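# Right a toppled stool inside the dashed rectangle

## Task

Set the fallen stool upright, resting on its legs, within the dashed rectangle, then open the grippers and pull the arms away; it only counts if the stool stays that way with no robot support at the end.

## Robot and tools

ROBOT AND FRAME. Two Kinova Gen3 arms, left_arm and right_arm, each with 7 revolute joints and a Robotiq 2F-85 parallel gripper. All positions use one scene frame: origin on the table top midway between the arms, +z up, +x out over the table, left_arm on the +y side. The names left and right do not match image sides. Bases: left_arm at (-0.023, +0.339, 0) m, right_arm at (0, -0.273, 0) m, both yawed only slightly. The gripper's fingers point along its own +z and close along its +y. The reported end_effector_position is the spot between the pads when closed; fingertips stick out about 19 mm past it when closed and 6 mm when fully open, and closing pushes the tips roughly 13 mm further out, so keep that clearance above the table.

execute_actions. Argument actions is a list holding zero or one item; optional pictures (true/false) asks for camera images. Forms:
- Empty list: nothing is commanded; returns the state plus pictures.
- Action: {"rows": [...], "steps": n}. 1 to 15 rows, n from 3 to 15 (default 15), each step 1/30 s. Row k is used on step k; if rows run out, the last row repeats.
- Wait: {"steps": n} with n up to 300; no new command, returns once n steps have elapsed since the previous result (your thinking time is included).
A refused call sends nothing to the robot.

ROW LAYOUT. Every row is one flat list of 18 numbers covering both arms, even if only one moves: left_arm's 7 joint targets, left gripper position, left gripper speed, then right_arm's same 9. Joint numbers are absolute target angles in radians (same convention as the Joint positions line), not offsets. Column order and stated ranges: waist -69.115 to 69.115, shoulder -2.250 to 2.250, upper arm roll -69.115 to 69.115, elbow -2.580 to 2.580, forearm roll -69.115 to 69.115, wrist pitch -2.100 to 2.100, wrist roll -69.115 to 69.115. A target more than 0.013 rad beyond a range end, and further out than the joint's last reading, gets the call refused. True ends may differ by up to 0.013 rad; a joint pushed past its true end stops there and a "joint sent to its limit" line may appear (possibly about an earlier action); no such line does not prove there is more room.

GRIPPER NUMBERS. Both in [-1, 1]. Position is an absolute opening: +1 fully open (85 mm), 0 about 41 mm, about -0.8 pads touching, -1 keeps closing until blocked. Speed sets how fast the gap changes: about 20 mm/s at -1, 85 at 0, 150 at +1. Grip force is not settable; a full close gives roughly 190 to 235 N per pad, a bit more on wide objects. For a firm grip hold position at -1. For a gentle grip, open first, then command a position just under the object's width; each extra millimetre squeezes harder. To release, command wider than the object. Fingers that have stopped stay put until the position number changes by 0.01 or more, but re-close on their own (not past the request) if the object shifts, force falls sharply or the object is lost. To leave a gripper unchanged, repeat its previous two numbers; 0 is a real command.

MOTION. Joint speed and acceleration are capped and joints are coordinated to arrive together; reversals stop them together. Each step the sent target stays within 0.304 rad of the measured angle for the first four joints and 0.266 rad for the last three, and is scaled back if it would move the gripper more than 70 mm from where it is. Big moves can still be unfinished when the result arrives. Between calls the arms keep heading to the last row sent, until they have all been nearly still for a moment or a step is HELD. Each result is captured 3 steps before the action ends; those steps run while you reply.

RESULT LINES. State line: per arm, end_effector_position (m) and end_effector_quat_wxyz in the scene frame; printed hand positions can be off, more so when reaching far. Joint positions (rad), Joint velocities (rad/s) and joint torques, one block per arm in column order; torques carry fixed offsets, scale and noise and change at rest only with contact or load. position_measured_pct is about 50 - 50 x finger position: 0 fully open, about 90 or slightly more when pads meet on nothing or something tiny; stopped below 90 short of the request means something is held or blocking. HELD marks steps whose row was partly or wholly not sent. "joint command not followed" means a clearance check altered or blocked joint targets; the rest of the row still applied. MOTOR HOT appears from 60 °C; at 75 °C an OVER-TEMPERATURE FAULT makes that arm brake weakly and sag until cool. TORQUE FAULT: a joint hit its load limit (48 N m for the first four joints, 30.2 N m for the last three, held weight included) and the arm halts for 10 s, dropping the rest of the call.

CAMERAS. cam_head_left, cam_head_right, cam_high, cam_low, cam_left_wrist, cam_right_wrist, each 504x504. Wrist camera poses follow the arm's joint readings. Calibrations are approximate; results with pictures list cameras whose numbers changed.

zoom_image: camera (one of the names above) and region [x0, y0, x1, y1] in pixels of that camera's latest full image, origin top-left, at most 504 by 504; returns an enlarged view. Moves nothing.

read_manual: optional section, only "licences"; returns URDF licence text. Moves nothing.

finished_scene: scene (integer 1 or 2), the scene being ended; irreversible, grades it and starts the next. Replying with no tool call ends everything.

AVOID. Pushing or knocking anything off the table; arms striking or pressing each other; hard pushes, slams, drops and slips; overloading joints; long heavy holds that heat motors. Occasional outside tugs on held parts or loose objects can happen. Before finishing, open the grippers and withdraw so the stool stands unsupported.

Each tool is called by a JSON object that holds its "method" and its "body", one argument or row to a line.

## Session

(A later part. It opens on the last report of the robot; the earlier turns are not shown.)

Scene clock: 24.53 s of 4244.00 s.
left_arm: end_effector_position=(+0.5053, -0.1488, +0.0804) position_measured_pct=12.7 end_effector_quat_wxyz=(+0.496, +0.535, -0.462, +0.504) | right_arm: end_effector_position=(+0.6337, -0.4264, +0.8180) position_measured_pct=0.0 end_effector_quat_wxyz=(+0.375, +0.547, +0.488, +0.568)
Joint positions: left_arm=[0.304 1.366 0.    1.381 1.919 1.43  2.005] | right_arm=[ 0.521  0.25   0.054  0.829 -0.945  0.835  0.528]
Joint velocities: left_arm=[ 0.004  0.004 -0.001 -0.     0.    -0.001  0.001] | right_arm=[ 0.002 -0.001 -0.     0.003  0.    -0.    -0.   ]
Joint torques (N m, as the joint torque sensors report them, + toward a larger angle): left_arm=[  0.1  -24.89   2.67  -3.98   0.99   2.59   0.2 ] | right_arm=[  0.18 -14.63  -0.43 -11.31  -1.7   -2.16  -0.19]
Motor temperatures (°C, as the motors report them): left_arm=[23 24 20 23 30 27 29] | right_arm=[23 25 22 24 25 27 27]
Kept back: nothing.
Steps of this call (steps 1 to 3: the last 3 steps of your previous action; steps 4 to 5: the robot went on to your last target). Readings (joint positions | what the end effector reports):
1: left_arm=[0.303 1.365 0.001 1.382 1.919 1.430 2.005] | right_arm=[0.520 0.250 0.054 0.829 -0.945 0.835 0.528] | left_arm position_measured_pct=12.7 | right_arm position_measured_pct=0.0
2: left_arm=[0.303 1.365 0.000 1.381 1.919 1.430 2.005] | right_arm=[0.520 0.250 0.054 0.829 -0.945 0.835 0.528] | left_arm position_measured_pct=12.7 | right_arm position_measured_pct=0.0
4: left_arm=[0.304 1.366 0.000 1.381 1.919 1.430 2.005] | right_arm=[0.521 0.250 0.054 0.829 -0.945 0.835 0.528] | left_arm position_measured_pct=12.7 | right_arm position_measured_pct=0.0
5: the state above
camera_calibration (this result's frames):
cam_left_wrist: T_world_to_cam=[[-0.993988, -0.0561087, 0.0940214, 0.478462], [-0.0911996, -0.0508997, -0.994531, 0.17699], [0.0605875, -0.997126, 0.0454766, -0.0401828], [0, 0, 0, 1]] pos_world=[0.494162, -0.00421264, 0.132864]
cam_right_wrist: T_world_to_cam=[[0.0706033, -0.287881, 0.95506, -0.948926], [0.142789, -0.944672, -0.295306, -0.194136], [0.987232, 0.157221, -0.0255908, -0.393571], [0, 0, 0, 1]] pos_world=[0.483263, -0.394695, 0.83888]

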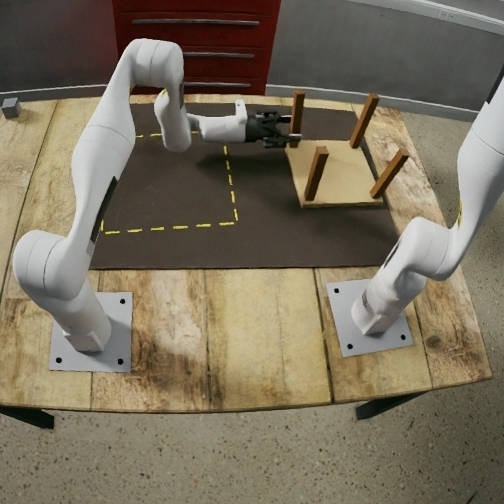

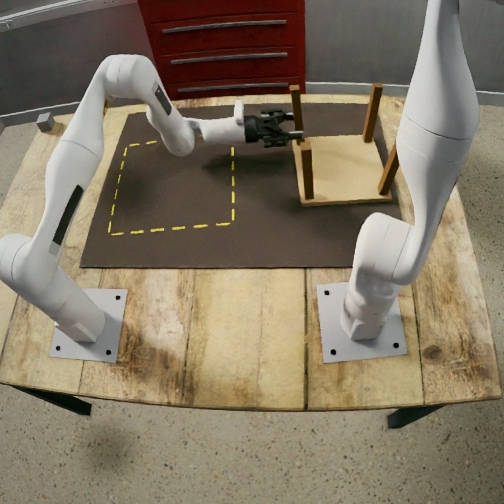

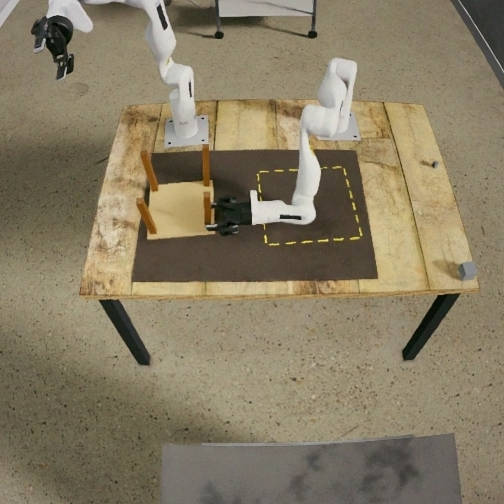

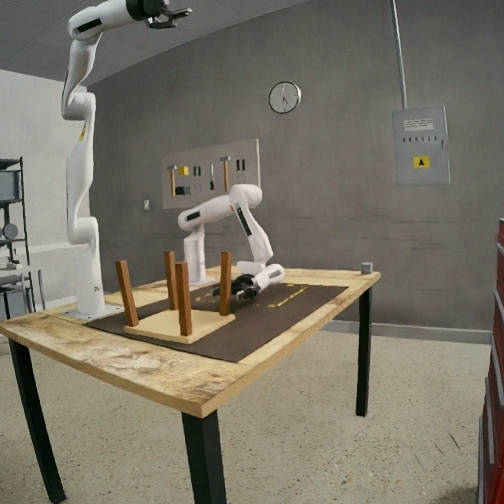

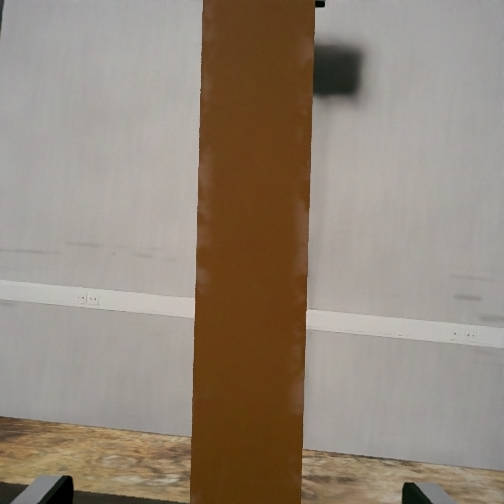

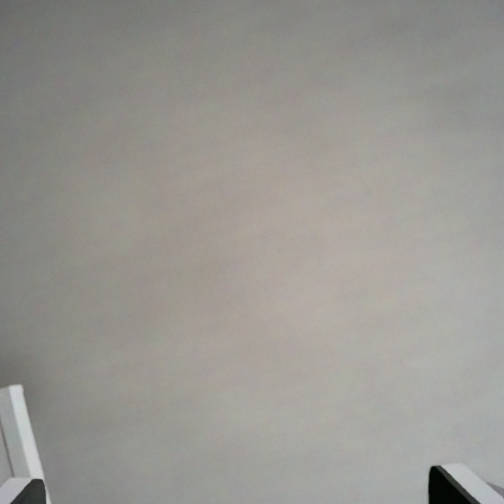

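{"method": "execute_actions", "body": {
  "actions": [
    {"rows": [
[0.3049,1.3661,0,1.3813,1.9194,1.4297,2.0051,-0.25,1,0.521,0.25,0.054,0.829,-0.945,0.835,0.528,1,0],
[0.3065,1.3657,0,1.3817,1.9209,1.4291,2.0049,-0.25,1,0.521,0.25,0.054,0.829,-0.945,0.835,0.528,1,0],
[0.3086,1.3651,0,1.3823,1.9228,1.4284,2.0046,-0.25,1,0.521,0.25,0.054,0.829,-0.945,0.835,0.528,1,0],
[0.3106,1.3645,0,1.3828,1.9247,1.4276,2.0044,-0.25,1,0.521,0.25,0.054,0.829,-0.945,0.835,0.528,1,0],
[0.3122,1.3641,0,1.3832,1.9262,1.427,2.0042,-0.25,1,0.521,0.25,0.054,0.829,-0.945,0.835,0.528,1,0],
[0.3128,1.3639,0,1.3834,1.9268,1.4268,2.0041,-0.25,1,0.521,0.25,0.054,0.829,-0.945,0.835,0.528,1,0],
[0.3128,1.3639,0,1.3834,1.9268,1.4268,2.0041,-0.25,1,0.521,0.25,0.054,0.829,-0.945,0.835,0.528,1,0],
[0.3128,1.3639,0,1.3834,1.9268,1.4268,2.0041,-0.25,1,0.521,0.25,0.054,0.829,-0.945,0.835,0.528,1,0],
[0.3128,1.3639,0,1.3834,1.9268,1.4268,2.0041,-0.25,1,0.521,0.25,0.054,0.829,-0.945,0.835,0.528,1,0],
[0.3128,1.3639,0,1.3834,1.9268,1.4268,2.0041,-0.25,1,0.521,0.25,0.054,0.829,-0.945,0.835,0.528,1,0],
[0.3128,1.3639,0,1.3834,1.9268,1.4268,2.0041,-0.25,1,0.521,0.25,0.054,0.829,-0.945,0.835,0.528,1,0],
[0.3128,1.3639,0,1.3834,1.9268,1.4268,2.0041,-1,0.2,0.521,0.25,0.054,0.829,-0.945,0.835,0.528,1,0]
], "steps": 15}
  ]
}}

{"method": "execute_actions", "body": {
  "actions": [
    {"rows": [
[0.3128,1.3639,0,1.3834,1.9268,1.4268,2.0041,-1,0.2,0.521,0.25,0.054,0.829,-0.945,0.835,0.528,1,0],
[0.3128,1.3639,0,1.3834,1.9268,1.4268,2.0041,-1,0.2,0.521,0.25,0.054,0.829,-0.945,0.835,0.528,1,0],
[0.3128,1.3632,0,1.3838,1.9267,1.4268,2.0041,-1,0.2,0.521,0.25,0.054,0.829,-0.945,0.835,0.528,1,0],
[0.3128,1.3614,0,1.3849,1.9266,1.4268,2.0041,-1,0.2,0.521,0.25,0.054,0.829,-0.945,0.835,0.528,1,0],
[0.3128,1.3583,0,1.3867,1.9264,1.4268,2.0041,-1,0.2,0.521,0.25,0.054,0.829,-0.945,0.835,0.528,1,0],
[0.3128,1.3543,0,1.3891,1.9262,1.4268,2.006,-1,0.2,0.521,0.25,0.054,0.829,-0.945,0.835,0.528,1,0],
[0.3128,1.3493,0,1.3921,1.9259,1.4268,2.0118,-1,0.2,0.521,0.25,0.054,0.829,-0.945,0.835,0.528,1,0],
[0.3128,1.3435,0,1.3955,1.9256,1.4268,2.0215,-1,0.2,0.521,0.25,0.054,0.829,-0.945,0.835,0.528,1,0],
[0.3128,1.3369,0,1.3994,1.9252,1.4268,2.035,-1,0.2,0.521,0.25,0.054,0.829,-0.945,0.835,0.528,1,0],
[0.3128,1.3298,0,1.4036,1.9247,1.4268,2.0523,-1,0.2,0.521,0.25,0.054,0.829,-0.945,0.835,0.528,1,0],
[0.3122,1.3219,0,1.4088,1.9237,1.4268,2.0735,-1,0.2,0.521,0.25,0.054,0.829,-0.945,0.835,0.528,1,0],
[0.3102,1.3133,0,1.4155,1.9216,1.4268,2.0986,-1,0.2,0.521,0.25,0.054,0.829,-0.945,0.835,0.528,1,0],
[0.3069,1.304,0,1.4238,1.9184,1.4268,2.1275,-1,0.2,0.521,0.25,0.054,0.829,-0.945,0.835,0.528,1,0],
[0.3023,1.2941,0,1.4335,1.9141,1.427,2.1603,-1,0.2,0.521,0.25,0.054,0.829,-0.945,0.835,0.528,1,0],
[0.2963,1.2838,0,1.4445,1.9087,1.4282,2.197,-1,0.2,0.521,0.25,0.054,0.829,-0.945,0.835,0.528,1,0]
], "steps": 15}
  ]
}}

{"method": "execute_actions", "body": {
  "actions": [
    {"rows": [
[0.2891,1.2731,0,1.4568,1.9022,1.4308,2.2355,-1,0.2,0.521,0.25,0.054,0.829,-0.945,0.835,0.528,1,0],
[0.2805,1.2623,0,1.4702,1.8946,1.4347,2.2741,-1,0.2,0.521,0.25,0.054,0.829,-0.945,0.835,0.528,1,0],
[0.2706,1.2513,0,1.4848,1.8858,1.4395,2.3127,-1,0.2,0.521,0.25,0.054,0.829,-0.945,0.835,0.528,1,0],
[0.2593,1.2405,0,1.5003,1.8759,1.4451,2.3513,-1,0.2,0.521,0.25,0.054,0.829,-0.945,0.835,0.528,1,0],
[0.2468,1.2298,0,1.5167,1.8649,1.4515,2.3898,-1,0.2,0.521,0.25,0.054,0.829,-0.945,0.835,0.528,1,0],
[0.2329,1.2194,0,1.5339,1.8527,1.4584,2.4284,-1,0.2,0.521,0.25,0.054,0.829,-0.945,0.835,0.528,1,0],
[0.2177,1.2095,0,1.5517,1.8392,1.466,2.467,-1,0.2,0.521,0.25,0.054,0.829,-0.945,0.835,0.528,1,0],
[0.2012,1.2001,0,1.5701,1.8246,1.474,2.5056,-1,0.2,0.521,0.25,0.054,0.829,-0.945,0.835,0.528,1,0],
[0.1834,1.1915,0,1.589,1.8087,1.4826,2.5441,-1,0.2,0.521,0.25,0.054,0.829,-0.945,0.835,0.528,1,0],
[0.1642,1.1838,0,1.6081,1.7915,1.4915,2.5827,-1,0.2,0.521,0.25,0.054,0.829,-0.945,0.835,0.528,1,0],
[0.1438,1.177,0,1.6274,1.773,1.5007,2.6213,-1,0.2,0.521,0.25,0.054,0.829,-0.945,0.835,0.528,1,0],
[0.1226,1.1715,0,1.6463,1.7537,1.5098,2.6599,-1,0.2,0.521,0.25,0.054,0.829,-0.945,0.835,0.528,1,0],
[0.1015,1.1675,0,1.664,1.7344,1.5186,2.6984,-1,0.2,0.521,0.25,0.054,0.829,-0.945,0.835,0.528,1,0],
[0.0803,1.1643,0,1.6808,1.7148,1.527,2.737,-1,0.2,0.521,0.25,0.054,0.829,-0.945,0.835,0.528,1,0],
[0.0592,1.1614,0,1.6973,1.695,1.5348,2.7756,-1,0.2,0.521,0.25,0.054,0.829,-0.945,0.835,0.528,1,0]
], "steps": 15}
  ]
}}

{"method": "execute_actions", "body": {
  "actions": [
    {"rows": [
[0.0381,1.1586,0,1.7134,1.675,1.5421,2.8141,-1,0.2,0.521,0.25,0.054,0.829,-0.945,0.835,0.528,1,0],
[0.0169,1.1561,0,1.7291,1.6548,1.5487,2.8527,-1,0.2,0.521,0.25,0.054,0.829,-0.945,0.835,0.528,1,0],
[-0.0042,1.1537,0,1.7443,1.6346,1.5549,2.8913,-1,0.2,0.521,0.25,0.054,0.829,-0.945,0.835,0.528,1,0],
[-0.0253,1.1515,0,1.7592,1.6142,1.5605,2.9299,-1,0.2,0.521,0.25,0.054,0.829,-0.945,0.835,0.528,1,0],
[-0.0465,1.1495,0,1.7736,1.5936,1.5657,2.9684,-1,0.2,0.521,0.25,0.054,0.829,-0.945,0.835,0.528,1,0],
[-0.0676,1.1476,0,1.7877,1.573,1.5703,3.007,-1,0.2,0.521,0.25,0.054,0.829,-0.945,0.835,0.528,1,0],
[-0.0887,1.1458,0,1.8013,1.5524,1.5744,3.0456,-1,0.2,0.521,0.25,0.054,0.829,-0.945,0.835,0.528,1,0],
[-0.1099,1.1442,0,1.8145,1.5316,1.578,3.0842,-1,0.2,0.521,0.25,0.054,0.829,-0.945,0.835,0.528,1,0],
[-0.131,1.1427,0,1.8273,1.5107,1.5811,3.1227,-1,0.2,0.521,0.25,0.054,0.829,-0.945,0.835,0.528,1,0],
[-0.1521,1.1414,0,1.8397,1.4897,1.5838,3.1613,-1,0.2,0.521,0.25,0.054,0.829,-0.945,0.835,0.528,1,0],
[-0.1733,1.1401,0,1.8518,1.4686,1.5861,3.1999,-1,0.2,0.521,0.25,0.054,0.829,-0.945,0.835,0.528,1,0],
[-0.1944,1.139,0,1.8633,1.4476,1.588,3.2384,-1,0.2,0.521,0.25,0.054,0.829,-0.945,0.835,0.528,1,0],
[-0.2155,1.138,0,1.8745,1.4264,1.5895,3.277,-1,0.2,0.521,0.25,0.054,0.829,-0.945,0.835,0.528,1,0],
[-0.2367,1.137,0,1.8853,1.4053,1.5905,3.3156,-1,0.2,0.521,0.25,0.054,0.829,-0.945,0.835,0.528,1,0],
[-0.2578,1.1362,0,1.8957,1.3841,1.5912,3.3542,-1,0.2,0.521,0.25,0.054,0.829,-0.945,0.835,0.528,1,0]
], "steps": 15}
  ],
  "pictures": true
}}

{"method": "execute_actions", "body": {
  "actions": [
    {"rows": [
[-0.279,1.1354,0,1.9057,1.3628,1.5916,3.3927,-1,0.2,0.521,0.25,0.054,0.829,-0.945,0.835,0.528,1,0],
[-0.3001,1.1347,0,1.9152,1.3416,1.5916,3.4313,-1,0.2,0.521,0.25,0.054,0.829,-0.945,0.835,0.528,1,0],
[-0.3212,1.1341,0,1.9244,1.3204,1.5914,3.4699,-1,0.2,0.521,0.25,0.054,0.829,-0.945,0.835,0.528,1,0],
[-0.3424,1.1335,0,1.9331,1.2991,1.591,3.5085,-1,0.2,0.521,0.25,0.054,0.829,-0.945,0.835,0.528,1,0],
[-0.3635,1.1331,0,1.9415,1.2779,1.5902,3.547,-1,0.2,0.521,0.25,0.054,0.829,-0.945,0.835,0.528,1,0],
[-0.3846,1.1326,0,1.9494,1.2567,1.5892,3.5856,-1,0.2,0.521,0.25,0.054,0.829,-0.945,0.835,0.528,1,0],
[-0.4058,1.1322,0,1.9569,1.2354,1.588,3.6242,-1,0.2,0.521,0.25,0.054,0.829,-0.945,0.835,0.528,1,0],
[-0.4269,1.1319,0,1.9641,1.2143,1.5867,3.6627,-1,0.2,0.521,0.25,0.054,0.829,-0.945,0.835,0.528,1,0],
[-0.448,1.1316,0,1.9708,1.1931,1.5853,3.7013,-1,0.2,0.521,0.25,0.054,0.829,-0.945,0.835,0.528,1,0],
[-0.4692,1.1313,0,1.9771,1.1718,1.5837,3.7399,-1,0.2,0.521,0.25,0.054,0.829,-0.945,0.835,0.528,1,0],
[-0.4903,1.1311,0,1.983,1.1507,1.5821,3.7785,-1,0.2,0.521,0.25,0.054,0.829,-0.945,0.835,0.528,1,0],
[-0.5114,1.1309,0,1.9885,1.1295,1.5803,3.817,-1,0.2,0.521,0.25,0.054,0.829,-0.945,0.835,0.528,1,0],
[-0.5326,1.1307,0,1.9936,1.1083,1.5785,3.8556,-1,0.2,0.521,0.25,0.054,0.829,-0.945,0.835,0.528,1,0],
[-0.5537,1.1306,0,1.9982,1.0871,1.5767,3.8942,-1,0.2,0.521,0.25,0.054,0.829,-0.945,0.835,0.528,1,0],
[-0.5748,1.1305,0,2.0025,1.066,1.575,3.9328,-1,0.2,0.521,0.25,0.054,0.829,-0.945,0.835,0.528,1,0]
], "steps": 15}
  ]
}}

{"method": "execute_actions", "body": {
  "actions": [
    {"rows": [
[-0.5955,1.1304,0,2.0063,1.0453,1.5733,3.9713,-1,0.2,0.521,0.25,0.054,0.829,-0.945,0.835,0.528,1,0],
[-0.615,1.1303,0,2.0095,1.0258,1.5718,4.0099,-1,0.2,0.521,0.25,0.054,0.829,-0.945,0.835,0.528,1,0],
[-0.6335,1.1302,0,2.0122,1.0073,1.5704,4.0485,-1,0.2,0.521,0.25,0.054,0.829,-0.945,0.835,0.528,1,0],
[-0.6509,1.1302,0,2.0145,0.9899,1.5691,4.0871,-1,0.2,0.521,0.25,0.054,0.829,-0.945,0.835,0.528,1,0],
[-0.6673,1.1303,0,2.0163,0.9735,1.568,4.1256,-1,0.2,0.521,0.25,0.054,0.829,-0.945,0.835,0.528,1,0],
[-0.6826,1.1307,0,2.0177,0.9582,1.5669,4.1642,-1,0.2,0.521,0.25,0.054,0.829,-0.945,0.835,0.528,1,0],
[-0.6969,1.1315,0,2.0186,0.9439,1.5659,4.2028,-1,0.2,0.521,0.25,0.054,0.829,-0.945,0.835,0.528,1,0],
[-0.7101,1.1325,0,2.019,0.9307,1.5649,4.2413,-1,0.2,0.521,0.25,0.054,0.829,-0.945,0.835,0.528,1,0],
[-0.7223,1.1339,0,2.0192,0.9185,1.5639,4.2799,-1,0.2,0.521,0.25,0.054,0.829,-0.945,0.835,0.528,1,0],
[-0.7334,1.1354,0,2.0191,0.9075,1.563,4.3185,-1,0.2,0.521,0.25,0.054,0.829,-0.945,0.835,0.528,1,0],
[-0.7434,1.1372,0,2.0187,0.8975,1.562,4.3571,-1,0.2,0.521,0.25,0.054,0.829,-0.945,0.835,0.528,1,0],
[-0.7524,1.1392,0,2.018,0.8885,1.561,4.3956,-1,0.2,0.521,0.25,0.054,0.829,-0.945,0.835,0.528,1,0],
[-0.7603,1.1413,0,2.0172,0.8806,1.56,4.4342,-1,0.2,0.521,0.25,0.054,0.829,-0.945,0.835,0.528,1,0],
[-0.7672,1.1436,0,2.0163,0.8737,1.5591,4.4728,-1,0.2,0.521,0.25,0.054,0.829,-0.945,0.835,0.528,1,0],
[-0.773,1.1461,0,2.0152,0.8679,1.5581,4.5113,-1,0.2,0.521,0.25,0.054,0.829,-0.945,0.835,0.528,1,0]
], "steps": 15}
  ]
}}

{"method": "execute_actions", "body": {
  "actions": [
    {"rows": [
[-0.7777,1.1487,0,2.014,0.8632,1.5571,4.5483,-1,0.2,0.521,0.25,0.054,0.829,-0.945,0.835,0.528,1,0],
[-0.7814,1.1514,0,2.0128,0.8595,1.5561,4.582,-1,0.2,0.521,0.25,0.054,0.829,-0.945,0.835,0.528,1,0],
[-0.7841,1.1541,0,2.0115,0.8569,1.5551,4.6126,-1,0.2,0.521,0.25,0.054,0.829,-0.945,0.835,0.528,1,0],
[-0.7857,1.157,0,2.0102,0.8553,1.554,4.6399,-1,0.2,0.521,0.25,0.054,0.829,-0.945,0.835,0.528,1,0],
[-0.7862,1.1598,0,2.0088,0.8548,1.553,4.664,-1,0.2,0.521,0.25,0.054,0.829,-0.945,0.835,0.528,1,0],
[-0.7862,1.1627,0,2.0075,0.8549,1.552,4.6849,-1,0.2,0.521,0.25,0.054,0.829,-0.945,0.835,0.528,1,0],
[-0.7862,1.1656,0,2.0061,0.8549,1.551,4.7026,-1,0.2,0.521,0.25,0.054,0.829,-0.945,0.835,0.528,1,0],
[-0.7862,1.1684,0,2.0048,0.8549,1.55,4.717,-1,0.2,0.521,0.25,0.054,0.829,-0.945,0.835,0.528,1,0],
[-0.7862,1.1713,0,2.0035,0.8549,1.5491,4.7283,-1,0.2,0.521,0.25,0.054,0.829,-0.945,0.835,0.528,1,0],
[-0.7862,1.174,0,2.0022,0.855,1.5481,4.7363,-1,0.2,0.521,0.25,0.054,0.829,-0.945,0.835,0.528,1,0],
[-0.7862,1.1767,0,2.0009,0.855,1.5472,4.7412,-1,0.2,0.521,0.25,0.054,0.829,-0.945,0.835,0.528,1,0],
[-0.7862,1.1793,0,1.9997,0.855,1.5463,4.7428,-1,0.2,0.521,0.25,0.054,0.829,-0.945,0.835,0.528,1,0],
[-0.7862,1.1818,0,1.9985,0.855,1.5454,4.7428,-1,0.2,0.521,0.25,0.054,0.829,-0.945,0.835,0.528,1,0],
[-0.7862,1.1841,0,1.9974,0.855,1.5446,4.7428,-1,0.2,0.521,0.25,0.054,0.829,-0.945,0.835,0.528,1,0],
[-0.7862,1.1862,0,1.9964,0.8551,1.5439,4.7428,-1,0.2,0.521,0.25,0.054,0.829,-0.945,0.835,0.528,1,0]
], "steps": 15}
  ]
}}

{"method": "execute_actions", "body": {
  "actions": [
    {"rows": [
[-0.7862,1.1882,0,1.9955,0.8551,1.5432,4.7428,-1,0.2,0.521,0.25,0.054,0.829,-0.945,0.835,0.528,1,0],
[-0.7862,1.19,0,1.9946,0.8551,1.5425,4.7428,-1,0.2,0.521,0.25,0.054,0.829,-0.945,0.835,0.528,1,0],
[-0.7862,1.1916,0,1.9939,0.8551,1.542,4.7428,-1,0.2,0.521,0.25,0.054,0.829,-0.945,0.835,0.528,1,0],
[-0.7862,1.1929,0,1.9933,0.8551,1.5415,4.7428,-1,0.2,0.521,0.25,0.054,0.829,-0.945,0.835,0.528,1,0],
[-0.7862,1.194,0,1.9928,0.8551,1.5412,4.7428,-1,0.2,0.521,0.25,0.054,0.829,-0.945,0.835,0.528,1,0],
[-0.7862,1.1948,0,1.9924,0.8551,1.5409,4.7428,-1,0.2,0.521,0.25,0.054,0.829,-0.945,0.835,0.528,1,0],
[-0.7862,1.1952,0,1.9922,0.8551,1.5407,4.7428,-1,0.2,0.521,0.25,0.054,0.829,-0.945,0.835,0.528,1,0],
[-0.7862,1.1954,0,1.9921,0.8551,1.5407,4.7428,-1,0.2,0.521,0.25,0.054,0.829,-0.945,0.835,0.528,1,0]
], "steps": 11}
  ]
}}

{"method": "execute_actions", "body": {
  "actions": [
    {"steps": 4}
  ],
  "pictures": true
}}

Scene clock: 33.23 s of 4244.00 s.
left_arm: end_effector_position=(+0.5033, -0.1532, +0.0811) position_measured_pct=59.1 end_effector_quat_wxyz=(+0.496, +0.535, -0.462, +0.504) | right_arm: end_effector_position=(+0.6336, -0.4265, +0.8180) position_measured_pct=0.0 end_effector_quat_wxyz=(+0.375, +0.547, +0.488, +0.568)
Joint positions: left_arm=[0.313 1.364 0.    1.383 1.927 1.427 2.004] | right_arm=[ 0.521  0.25   0.054  0.829 -0.945  0.835  0.528]
Joint velocities: left_arm=[ 0.001  0.002 -0.     0.    -0.001  0.001  0.001] | right_arm=[ 0.001 -0.001 -0.    -0.    -0.    -0.     0.   ]
Joint torques (N m, as the joint torque sensors report them, + toward a larger angle): left_arm=[  0.23 -25.17   2.72  -4.26   1.     2.66   0.25] | right_arm=[  0.28 -14.84  -0.35 -11.4   -1.53  -2.33  -0.37]
Motor temperatures (°C, as the motors report them): left_arm=[23 25 20 24 30 27 29] | right_arm=[23 25 22 24 25 27 27]
Steps of this call (steps 1 to 15: the robot went on to your last target; steps 16 to 90: nothing new was sent; then 5.30 s passed at rest; steps 91 to 102: the first 12 steps of this action). Readings (joint positions | what the end effector reports):
91: left_arm=[0.305 1.366 -0.000 1.381 1.919 1.430 2.005] | right_arm=[0.521 0.250 0.054 0.829 -0.945 0.835 0.528] | left_arm position_measured_pct=12.7 | right_arm position_measured_pct=0.0
92: left_arm=[0.305 1.366 -0.000 1.381 1.920 1.430 2.005] | right_arm=[0.521 0.250 0.054 0.829 -0.945 0.835 0.528] | left_arm position_measured_pct=13.5 | right_arm position_measured_pct=0.0
94: left_arm=[0.309 1.365 -0.000 1.382 1.923 1.428 2.005] | right_arm=[0.521 0.250 0.054 0.829 -0.945 0.835 0.528] | left_arm position_measured_pct=20.6 | right_arm position_measured_pct=0.0
98: left_arm=[0.312 1.364 0.000 1.383 1.927 1.427 2.004] | right_arm=[0.521 0.250 0.054 0.829 -0.945 0.835 0.528] | left_arm position_measured_pct=40.9 | right_arm position_measured_pct=0.0
102: the state above

Scene clock: 33.73 s of 4244.00 s.
left_arm: end_effector_position=(+0.5032, -0.1526, +0.0968) position_measured_pct=69.8 end_effector_quat_wxyz=(+0.507, +0.544, -0.451, +0.493) | right_arm: end_effector_position=(+0.6336, -0.4265, +0.8180) position_measured_pct=0.0 end_effector_quat_wxyz=(+0.375, +0.547, +0.488, +0.568)
Joint positions: left_arm=[ 0.312  1.329 -0.001  1.407  1.924  1.425  2.059] | right_arm=[ 0.521  0.25   0.054  0.829 -0.945  0.835  0.528]
Joint velocities: left_arm=[-0.014 -0.235  0.038  0.126 -0.006  0.052  0.555] | right_arm=[ 0.     0.001  0.001  0.001 -0.002 -0.    -0.   ]
Joint torques (N m, as the joint torque sensors report them, + toward a larger angle): left_arm=[  0.4  -30.94   5.85  -5.5    2.43   5.3    0.85] | right_arm=[ -0.01 -14.67  -0.7  -11.45  -1.79  -2.14  -0.3 ]
Motor temperatures (°C, as the motors report them): left_arm=[23 25 20 24 30 27 29] | right_arm=[23 25 22 24 25 27 27]
Steps of this call (steps 1 to 3: the last 3 steps of your previous action; steps 4 to 15: the first 12 steps of this action). Readings (joint positions | what the end effector reports):
4: left_arm=[0.312 1.364 -0.001 1.383 1.927 1.427 2.004] | right_arm=[0.521 0.250 0.054 0.829 -0.945 0.835 0.528] | left_arm position_measured_pct=69.4 | right_arm position_measured_pct=0.0
5: left_arm=[0.312 1.364 -0.001 1.383 1.927 1.427 2.004] | right_arm=[0.521 0.250 0.054 0.829 -0.945 0.835 0.528] | left_arm position_measured_pct=69.8 | right_arm position_measured_pct=0.0
7: left_arm=[0.312 1.363 -0.001 1.384 1.927 1.426 2.004] | right_arm=[0.521 0.250 0.054 0.829 -0.945 0.835 0.528] | left_arm position_measured_pct=69.8 | right_arm position_measured_pct=0.0
11: left_arm=[0.313 1.353 -0.002 1.392 1.925 1.422 2.010] | right_arm=[0.521 0.250 0.054 0.829 -0.945 0.835 0.528] | left_arm position_measured_pct=69.8 | right_arm position_measured_pct=0.0
15: the state above

Scene clock: 34.23 s of 4244.00 s.
left_arm: end_effector_position=(+0.4925, -0.0772, +0.1468) position_measured_pct=69.8 end_effector_quat_wxyz=(+0.618, +0.644, -0.292, +0.344) | right_arm: end_effector_position=(+0.6336, -0.4265, +0.8180) position_measured_pct=0.0 end_effector_quat_wxyz=(+0.375, +0.547, +0.488, +0.568)
Joint positions: left_arm=[0.174 1.191 0.001 1.594 1.802 1.486 2.554] | right_arm=[ 0.521  0.25   0.054  0.829 -0.945  0.835  0.528]
Joint velocities: left_arm=[-0.558 -0.224 -0.001  0.556 -0.501  0.26   1.145] | right_arm=[ 0.001  0.    -0.    -0.     0.     0.001  0.   ]
Joint torques (N m, as the joint torque sensors report them, + toward a larger angle): left_arm=[ -0.55 -26.93   5.32  -4.28   1.77   5.47   0.93] | right_arm=[  0.63 -14.53  -0.2  -11.49  -1.6   -2.12  -0.37]
Motor temperatures (°C, as the motors report them): left_arm=[23 25 20 24 30 27 29] | right_arm=[23 25 22 24 25 27 27]
Steps of this call (steps 1 to 3: the last 3 steps of your previous action; steps 4 to 15: the first 12 steps of this action). Readings (joint positions | what the end effector reports):
4: left_arm=[0.302 1.295 0.001 1.433 1.914 1.427 2.156] | right_arm=[0.521 0.250 0.054 0.829 -0.945 0.835 0.528] | left_arm position_measured_pct=69.8 | right_arm position_measured_pct=0.0
5: left_arm=[0.296 1.286 0.001 1.442 1.910 1.428 2.187] | right_arm=[0.521 0.250 0.054 0.829 -0.945 0.835 0.528] | left_arm position_measured_pct=69.8 | right_arm position_measured_pct=0.0
7: left_arm=[0.282 1.267 0.001 1.465 1.897 1.431 2.255] | right_arm=[0.521 0.250 0.054 0.829 -0.945 0.835 0.528] | left_arm position_measured_pct=69.8 | right_arm position_measured_pct=0.0
11: left_arm=[0.238 1.226 0.001 1.524 1.859 1.454 2.402] | right_arm=[0.521 0.250 0.054 0.829 -0.945 0.835 0.528] | left_arm position_measured_pct=69.8 | right_arm position_measured_pct=0.0
15: the state above

Scene clock: 34.73 s of 4244.00 s.
left_arm: end_effector_position=(+0.4376, +0.0675, +0.1493) position_measured_pct=69.8 end_effector_quat_wxyz=(+0.701, +0.707, -0.036, +0.093) | right_arm: end_effector_position=(+0.6336, -0.4265, +0.8180) position_measured_pct=0.0 end_effector_quat_wxyz=(+0.375, +0.547, +0.488, +0.568)
Joint positions: left_arm=[-0.135  1.143 -0.     1.828  1.507  1.581  3.129] | right_arm=[ 0.521  0.25   0.054  0.829 -0.945  0.835  0.528]
Joint velocities: left_arm=[-0.632 -0.044 -0.     0.376 -0.623  0.087  1.153] | right_arm=[-0.     0.     0.001  0.001  0.    -0.002  0.   ]
Joint torques (N m, as the joint torque sensors report them, + toward a larger angle): left_arm=[  0.67 -23.43   5.84  -0.56   1.01   5.85   0.51] | right_arm=[  0.28 -14.5   -0.11 -11.21  -1.59  -2.31  -0.29]
Motor temperatures (°C, as the motors report them): left_arm=[23 25 20 24 30 27 29] | right_arm=[23 25 22 24 25 27 27]
Steps of this call (steps 1 to 3: the last 3 steps of your previous action; steps 4 to 15: the first 12 steps of this action). Readings (joint positions | what the end effector reports):
4: left_arm=[0.095 1.169 0.000 1.666 1.730 1.520 2.707] | right_arm=[0.521 0.250 0.054 0.829 -0.945 0.835 0.528] | left_arm position_measured_pct=69.8 | right_arm position_measured_pct=0.0
5: left_arm=[0.074 1.166 0.000 1.683 1.710 1.528 2.745] | right_arm=[0.521 0.250 0.054 0.829 -0.945 0.835 0.528] | left_arm position_measured_pct=69.8 | right_arm position_measured_pct=0.0
7: left_arm=[0.033 1.160 -0.000 1.715 1.671 1.542 2.821] | right_arm=[0.521 0.250 0.054 0.829 -0.945 0.835 0.528] | left_arm position_measured_pct=69.8 | right_arm position_measured_pct=0.0
11: left_arm=[-0.050 1.150 -0.000 1.775 1.590 1.565 2.975] | right_arm=[0.521 0.250 0.054 0.829 -0.945 0.835 0.528] | left_arm position_measured_pct=69.8 | right_arm position_measured_pct=0.0
15: the state above
camera_calibration (this result's frames):
cam_left_wrist: T_world_to_cam=[[-0.154472, 0.0106571, 0.98794, -0.0884916], [-0.980784, -0.122266, -0.152034, 0.518669], [0.119172, -0.99244, 0.0293389, 0.152948], [0, 0, 0, 1]] pos_world=[0.476805, 0.21615, 0.161792]
cam_right_wrist: T_world_to_cam=[[0.0704759, -0.287865, 0.955074, -0.948928], [0.142624, -0.94471, -0.295265, -0.194152], [0.987265, 0.157025, -0.0255229, -0.393632], [0, 0, 0, 1]] pos_world=[0.483186, -0.39477, 0.838924]

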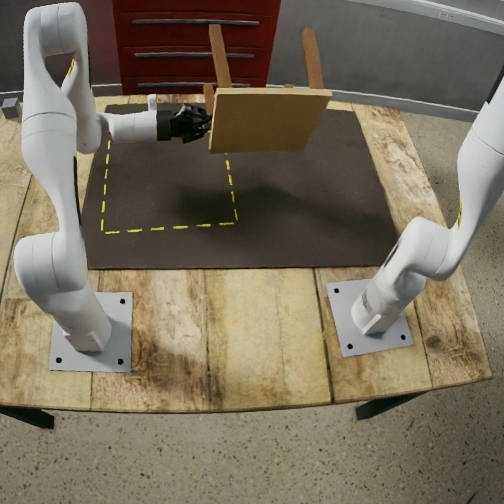

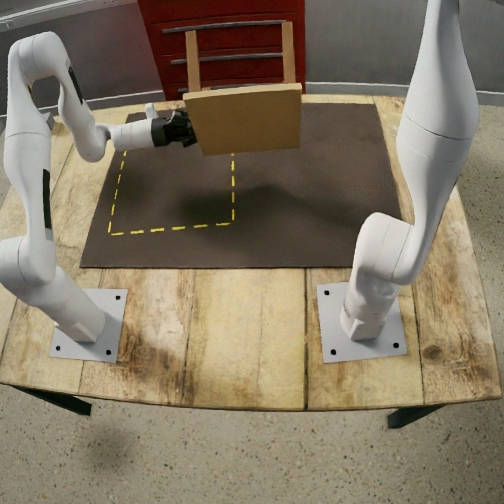

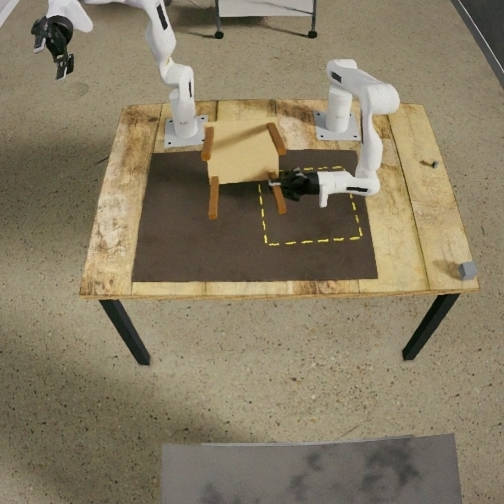

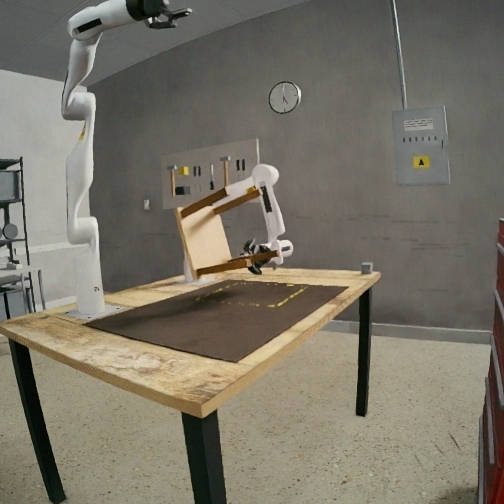

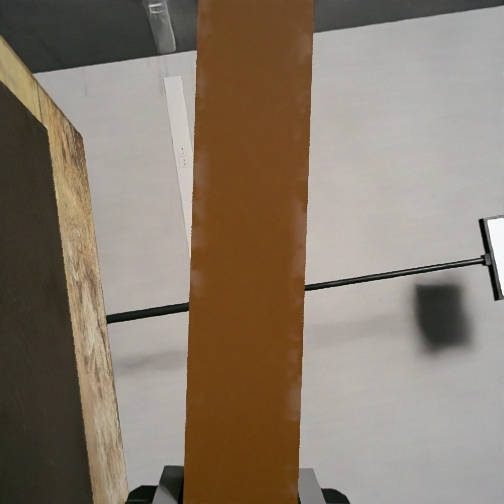

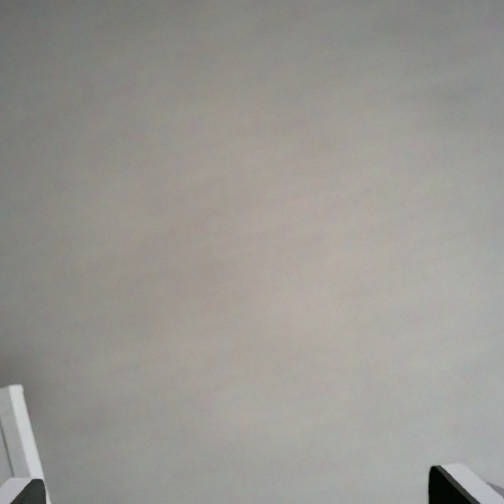

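Scene clock: 35.23 s of 4244.00 s.
left_arm: end_effector_position=(+0.3654, +0.1820, +0.1496) position_measured_pct=69.8 end_effector_quat_wxyz=(+0.689, +0.675, +0.212, -0.157) | right_arm: end_effector_position=(+0.6336, -0.4265, +0.8180) position_measured_pct=0.0 end_effector_quat_wxyz=(+0.375, +0.547, +0.488, +0.568)
Joint positions: left_arm=[-0.451  1.132 -0.     1.971  1.19   1.585  3.707] | right_arm=[ 0.521  0.25   0.054  0.829 -0.945  0.835  0.528]
Joint velocities: left_arm=[-0.632 -0.008 -0.001  0.193 -0.632 -0.051  1.153] | right_arm=[ 0.     0.002 -0.002 -0.    -0.001 -0.001  0.   ]
Joint torques (N m, as the joint torque sensors report them, + toward a larger angle): left_arm=[  0.57 -20.13   5.45   2.65   0.06   6.12  -0.05] | right_arm=[  0.48 -14.75  -0.17 -11.11  -1.87  -2.27  -0.49]
Motor temperatures (°C, as the motors report them): left_arm=[23 25 20 24 30 27 29] | right_arm=[23 25 22 24 25 27 27]
Steps of this call (steps 1 to 3: the last 3 steps of your previous action; steps 4 to 15: the first 12 steps of this action). Readings (joint positions | what the end effector reports):
4: left_arm=[-0.219 1.138 -0.000 1.875 1.423 1.589 3.283] | right_arm=[0.521 0.250 0.054 0.829 -0.945 0.835 0.528] | left_arm position_measured_pct=69.8 | right_arm position_measured_pct=0.0
5: left_arm=[-0.240 1.137 -0.000 1.886 1.402 1.590 3.321] | right_arm=[0.521 0.250 0.054 0.829 -0.945 0.835 0.528] | left_arm position_measured_pct=69.8 | right_arm position_measured_pct=0.0
7: left_arm=[-0.282 1.136 -0.000 1.906 1.360 1.591 3.398] | right_arm=[0.521 0.250 0.054 0.829 -0.945 0.835 0.528] | left_arm position_measured_pct=69.8 | right_arm position_measured_pct=0.0
11: left_arm=[-0.367 1.133 -0.000 1.941 1.275 1.590 3.553] | right_arm=[0.521 0.250 0.054 0.829 -0.945 0.835 0.528] | left_arm position_measured_pct=69.8 | right_arm position_measured_pct=0.0
15: the state above

Scene clock: 35.73 s of 4244.00 s.
left_arm: end_effector_position=(+0.2993, +0.2629, +0.1483) position_measured_pct=69.8 end_effector_quat_wxyz=(+0.607, +0.577, +0.409, -0.363) | right_arm: end_effector_position=(+0.6336, -0.4265, +0.8180) position_measured_pct=0.0 end_effector_quat_wxyz=(+0.375, +0.547, +0.488, +0.568)
Joint positions: left_arm=[-0.721  1.134 -0.     2.018  0.918  1.564  4.289] | right_arm=[ 0.521  0.25   0.054  0.829 -0.945  0.835  0.528]
Joint velocities: left_arm=[-0.341  0.054  0.001  0.003 -0.34  -0.03   1.157] | right_arm=[ 0.     0.002  0.    -0.    -0.001 -0.     0.   ]
Joint torques (N m, as the joint torque sensors report them, + toward a larger angle): left_arm=[  0.63 -18.28   5.25   4.37  -0.09   5.79  -0.49] | right_arm=[  0.59 -14.53  -0.47 -11.01  -1.51  -1.94  -0.24]
Motor temperatures (°C, as the motors report them): left_arm=[23 25 20 24 30 27 29] | right_arm=[23 25 22 24 25 27 27]
Steps of this call (steps 1 to 3: the last 3 steps of your previous action; steps 4 to 15: the first 12 steps of this action). Readings (joint positions | what the end effector reports):
4: left_arm=[-0.536 1.131 -0.000 1.993 1.105 1.578 3.861] | right_arm=[0.521 0.250 0.054 0.829 -0.945 0.835 0.528] | left_arm position_measured_pct=69.8 | right_arm position_measured_pct=0.0
5: left_arm=[-0.557 1.131 -0.000 1.998 1.084 1.577 3.900] | right_arm=[0.521 0.250 0.054 0.829 -0.945 0.835 0.528] | left_arm position_measured_pct=69.8 | right_arm position_measured_pct=0.0
7: left_arm=[-0.597 1.130 -0.000 2.006 1.043 1.573 3.978] | right_arm=[0.521 0.250 0.054 0.829 -0.945 0.835 0.528] | left_arm position_measured_pct=69.8 | right_arm position_measured_pct=0.0
11: left_arm=[-0.667 1.131 -0.000 2.015 0.972 1.568 4.134] | right_arm=[0.521 0.250 0.054 0.829 -0.945 0.835 0.528] | left_arm position_measured_pct=69.8 | right_arm position_measured_pct=0.0
15: the state above

Scene clock: 36.23 s of 4244.00 s.
left_arm: end_effector_position=(+0.2836, +0.2812, +0.1325) position_measured_pct=69.8 end_effector_quat_wxyz=(+0.507, +0.466, +0.532, -0.493) | right_arm: end_effector_position=(+0.6336, -0.4265, +0.8180) position_measured_pct=0.0 end_effector_quat_wxyz=(+0.375, +0.547, +0.488, +0.568)
Joint positions: left_arm=[-0.785  1.176 -0.     2.001  0.855  1.547  4.738] | right_arm=[ 0.521  0.25   0.054  0.829 -0.945  0.835  0.528]
Joint velocities: left_arm=[-0.007  0.091 -0.001 -0.046  0.001 -0.036  0.181] | right_arm=[-0.     0.    -0.001 -0.    -0.002 -0.001 -0.   ]
Joint torques (N m, as the joint torque sensors report them, + toward a larger angle): left_arm=[  0.46 -19.28   5.27   4.89  -0.27   6.11  -0.58] | right_arm=[  0.15 -14.92  -0.34 -11.22  -1.63  -2.38   0.05]
Motor temperatures (°C, as the motors report them): left_arm=[23 25 20 24 30 27 29] | right_arm=[23 25 22 24 25 27 27]
Steps of this call (steps 1 to 3: the last 3 steps of your previous action; steps 4 to 15: the first 12 steps of this action). Readings (joint positions | what the end effector reports):
4: left_arm=[-0.758 1.142 -0.000 2.017 0.881 1.560 4.443] | right_arm=[0.521 0.250 0.054 0.829 -0.945 0.835 0.528] | left_arm position_measured_pct=69.8 | right_arm position_measured_pct=0.0
5: left_arm=[-0.765 1.145 -0.000 2.016 0.874 1.559 4.482] | right_arm=[0.521 0.250 0.054 0.829 -0.945 0.835 0.528] | left_arm position_measured_pct=69.8 | right_arm position_measured_pct=0.0
7: left_arm=[-0.775 1.150 -0.000 2.014 0.864 1.557 4.555] | right_arm=[0.521 0.250 0.054 0.829 -0.945 0.835 0.528] | left_arm position_measured_pct=69.8 | right_arm position_measured_pct=0.0
11: left_arm=[-0.784 1.162 -0.000 2.008 0.855 1.552 4.675] | right_arm=[0.521 0.250 0.054 0.829 -0.945 0.835 0.528] | left_arm position_measured_pct=69.8 | right_arm position_measured_pct=0.0
15: the state above

Scene clock: 36.60 s of 4244.00 s.
left_arm: end_effector_position=(+0.2834, +0.2815, +0.1261) position_measured_pct=69.8 end_effector_quat_wxyz=(+0.504, +0.462, +0.534, -0.496) | right_arm: end_effector_position=(+0.6336, -0.4265, +0.8180) position_measured_pct=0.0 end_effector_quat_wxyz=(+0.375, +0.547, +0.488, +0.568)
Joint positions: left_arm=[-0.787  1.194  0.     1.993  0.855  1.543  4.743] | right_arm=[ 0.521  0.25   0.054  0.829 -0.945  0.835  0.528]
Joint velocities: left_arm=[-0.004  0.006 -0.001 -0.003 -0.004  0.002  0.003] | right_arm=[-0.     0.001 -0.    -0.002 -0.001 -0.001 -0.   ]
Joint torques (N m, as the joint torque sensors report them, + toward a larger angle): left_arm=[  1.16 -16.98   3.72   3.36   0.04   3.7   -0.03] | right_arm=[  0.52 -15.    -0.43 -11.34  -1.5   -2.28  -0.17]
Motor temperatures (°C, as the motors report them): left_arm=[23 25 20 24 30 27 29] | right_arm=[23 25 22 24 25 27 27]
Steps of this call (steps 1 to 3: the last 3 steps of your previous action; steps 4 to 11: the first 8 steps of this action). Readings (joint positions | what the end effector reports):
4: left_arm=[-0.786 1.185 -0.000 1.997 0.855 1.544 4.743] | right_arm=[0.521 0.250 0.054 0.829 -0.945 0.835 0.528] | left_arm position_measured_pct=69.8 | right_arm position_measured_pct=0.0
5: left_arm=[-0.786 1.187 -0.000 1.996 0.855 1.543 4.743] | right_arm=[0.521 0.250 0.054 0.829 -0.945 0.835 0.528] | left_arm position_measured_pct=69.8 | right_arm position_measured_pct=0.0
7: left_arm=[-0.786 1.191 0.000 1.994 0.855 1.543 4.743] | right_arm=[0.521 0.250 0.054 0.829 -0.945 0.835 0.528] | left_arm position_measured_pct=69.8 | right_arm position_measured_pct=0.0
11: the state above

Scene clock: 36.73 s of 4244.00 s.
left_arm: end_effector_position=(+0.2834, +0.2816, +0.1258) position_measured_pct=69.8 end_effector_quat_wxyz=(+0.504, +0.462, +0.535, -0.496) | right_arm: end_effector_position=(+0.6336, -0.4265, +0.8180) position_measured_pct=0.0 end_effector_quat_wxyz=(+0.375, +0.547, +0.488, +0.568)
Joint positions: left_arm=[-0.787  1.194 -0.     1.992  0.854  1.542  4.743] | right_arm=[ 0.521  0.25   0.054  0.829 -0.945  0.835  0.528]
Joint velocities: left_arm=[ 0.001 -0.     0.002 -0.     0.002  0.     0.   ] | right_arm=[ 0.     0.001 -0.    -0.003 -0.001  0.001 -0.   ]
Joint torques (N m, as the joint torque sensors report them, + toward a larger angle): left_arm=[  1.04 -16.25   2.29   2.55   0.16   2.09   0.05] | right_arm=[  0.59 -14.67  -0.81 -11.35  -1.55  -2.22  -0.08]
Motor temperatures (°C, as the motors report them): left_arm=[23 25 20 24 30 27 29] | right_arm=[23 25 22 24 25 27 27]
Kept back: nothing.
Steps of this call (steps 1 to 3: the last 3 steps of your previous action; step 4: the robot went on to your last target). Readings (joint positions | what the end effector reports):
1: left_arm=[-0.787 1.194 0.000 1.992 0.854 1.543 4.743] | right_arm=[0.521 0.250 0.054 0.829 -0.945 0.835 0.528] | left_arm position_measured_pct=69.8 | right_arm position_measured_pct=0.0
2: left_arm=[-0.787 1.194 -0.000 1.992 0.854 1.542 4.743] | right_arm=[0.521 0.250 0.054 0.829 -0.945 0.835 0.528] | left_arm position_measured_pct=69.8 | right_arm position_measured_pct=0.0
4: the state above
camera_calibration (this result's frames):
cam_left_wrist: T_world_to_cam=[[0.990135, 0.10369, -0.0942354, -0.305805], [0.0982831, -0.034634, 0.994556, -0.0846718], [0.0998614, -0.994007, -0.0444833, 0.399688], [0, 0, 0, 1]] pos_world=[0.271197, 0.426068, 0.0731726]
cam_right_wrist: T_world_to_cam=[[0.0704759, -0.287865, 0.955074, -0.948928], [0.142624, -0.94471, -0.295265, -0.194152], [0.987265, 0.157026, -0.0255229, -0.393631], [0, 0, 0, 1]] pos_world=[0.483186, -0.39477, 0.838924]

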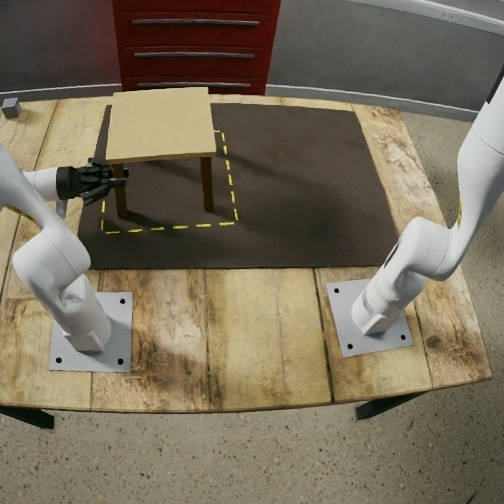

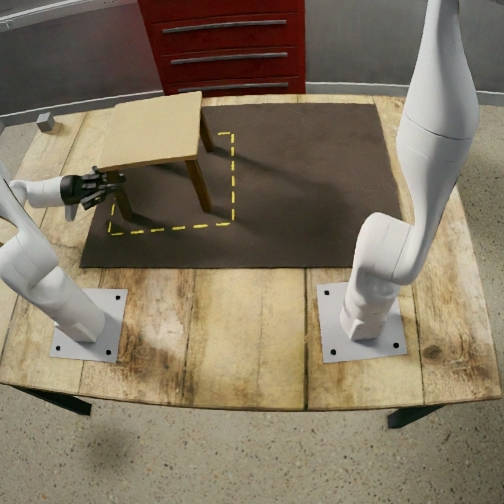

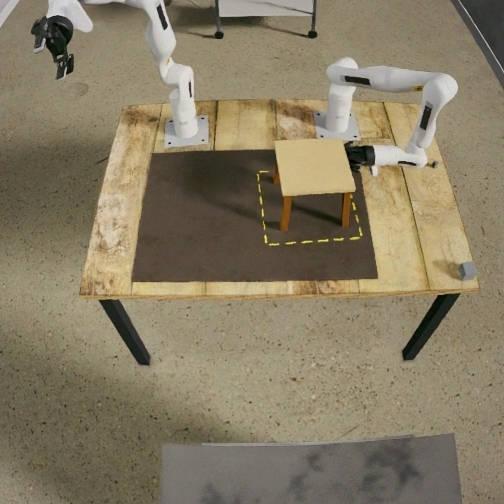

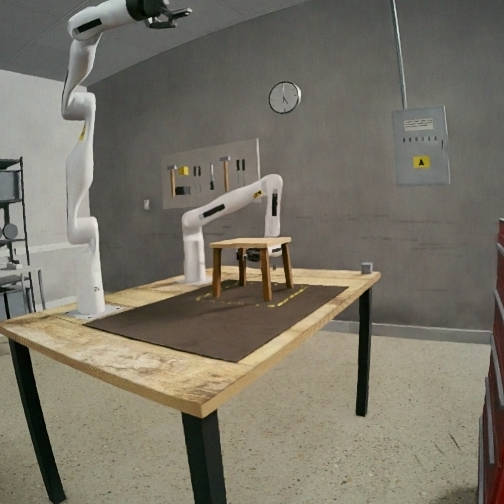

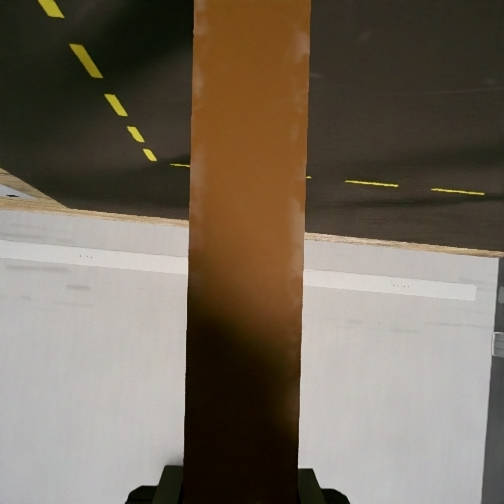

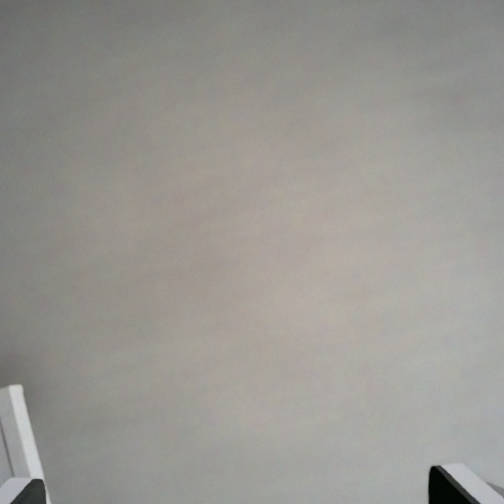

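{"method": "execute_actions", "body": {
  "actions": []
}}

Scene clock: 36.97 s of 4244.00 s.
left_arm: end_effector_position=(+0.2834, +0.2816, +0.1258) position_measured_pct=69.8 end_effector_quat_wxyz=(+0.504, +0.462, +0.535, -0.496) | right_arm: end_effector_position=(+0.6336, -0.4265, +0.8180) position_measured_pct=0.0 end_effector_quat_wxyz=(+0.375, +0.547, +0.488, +0.568)
Joint positions: left_arm=[-0.787  1.194 -0.     1.992  0.854  1.542  4.743] | right_arm=[ 0.521  0.25   0.054  0.829 -0.945  0.835  0.528]
Joint velocities: left_arm=[ 0.001  0.001 -0.     0.    -0.001 -0.     0.001] | right_arm=[-0.    -0.001 -0.001  0.001  0.001  0.    -0.   ]
Joint torques (N m, as the joint torque sensors report them, + toward a larger angle): left_arm=[  1.08 -16.04   2.47   2.55   0.09   2.14  -0.03] | right_arm=[  0.32 -14.71  -0.09 -11.41  -1.55  -2.41  -0.29]
Motor temperatures (°C, as the motors report them): left_arm=[23 25 20 24 30 27 29] | right_arm=[23 25 22 24 25 27 27]
Kept back: nothing.
Steps of this call (steps 1 to 7: the robot went on to your last target). Readings (joint positions | what the end effector reports):
1: left_arm=[-0.787 1.194 -0.000 1.992 0.854 1.542 4.743] | right_arm=[0.521 0.250 0.054 0.829 -0.945 0.835 0.528] | left_arm position_measured_pct=69.8 | right_arm position_measured_pct=0.0
2: left_arm=[-0.787 1.194 -0.000 1.992 0.854 1.542 4.743] | right_arm=[0.521 0.250 0.054 0.829 -0.945 0.835 0.528] | left_arm position_measured_pct=69.8 | right_arm position_measured_pct=0.0
4: left_arm=[-0.787 1.194 -0.000 1.992 0.854 1.542 4.743] | right_arm=[0.521 0.250 0.054 0.829 -0.945 0.835 0.528] | left_arm position_measured_pct=69.8 | right_arm position_measured_pct=0.0
7: the state above
camera_calibration (this result's frames):
cam_left_wrist: T_world_to_cam=[[0.990134, 0.103695, -0.0942392, -0.305804], [0.0982836, -0.0345991, 0.994557, -0.0846808], [0.09987, -0.994007, -0.0444493, 0.399682], [0, 0, 0, 1]] pos_world=[0.271193, 0.426067, 0.0731667]
cam_right_wrist: T_world_to_cam=[[0.0704758, -0.287865, 0.955074, -0.948928], [0.142624, -0.94471, -0.295265, -0.194152], [0.987265, 0.157025, -0.0255229, -0.393632], [0, 0, 0, 1]] pos_world=[0.483186, -0.39477, 0.838924]

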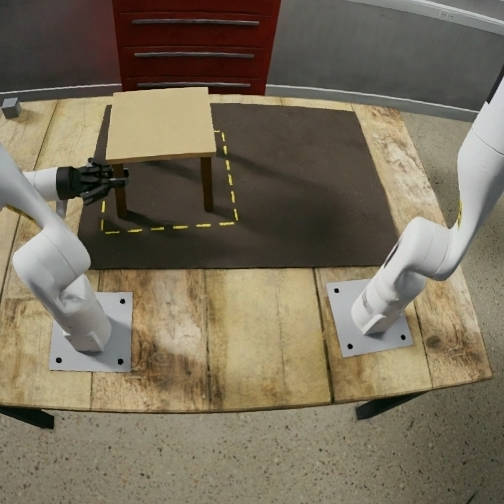

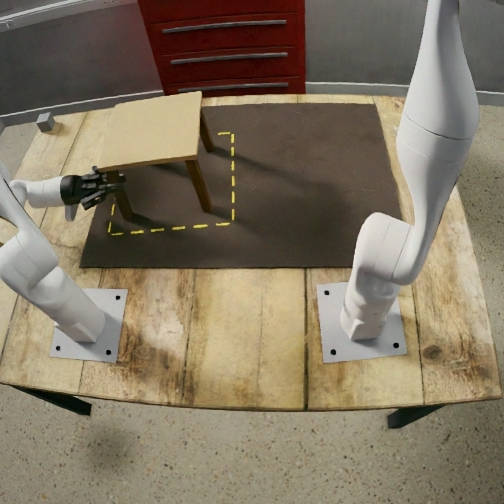

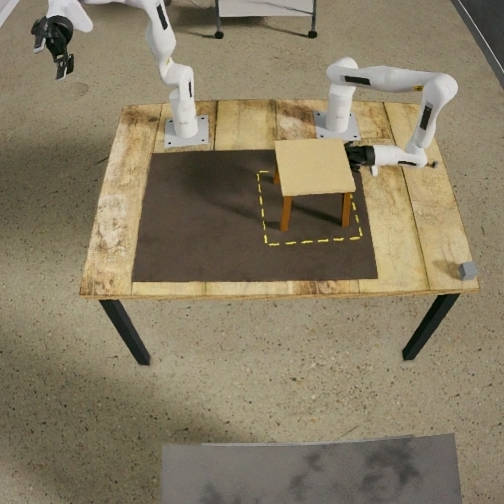

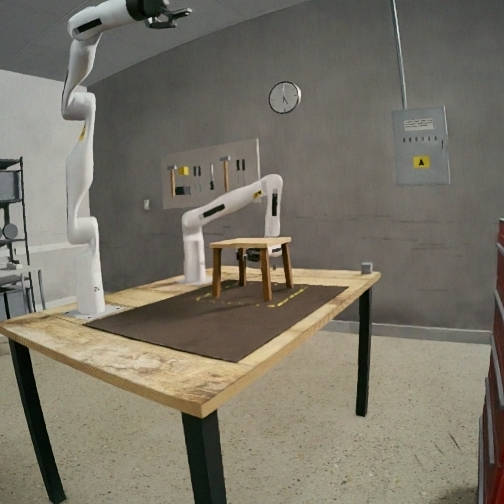

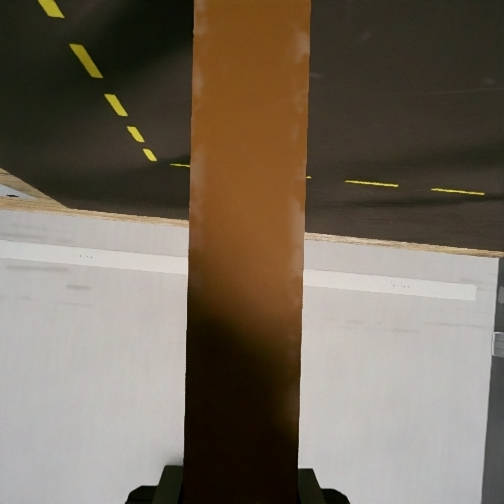

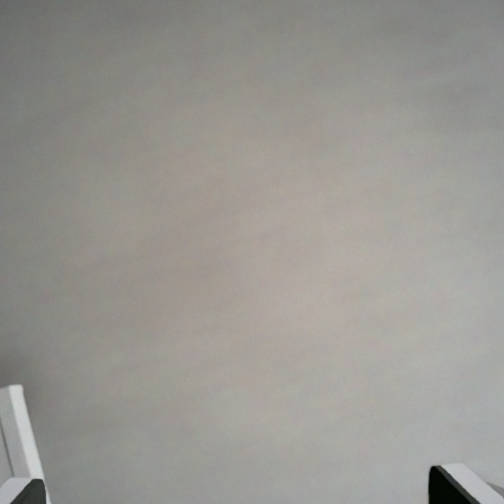

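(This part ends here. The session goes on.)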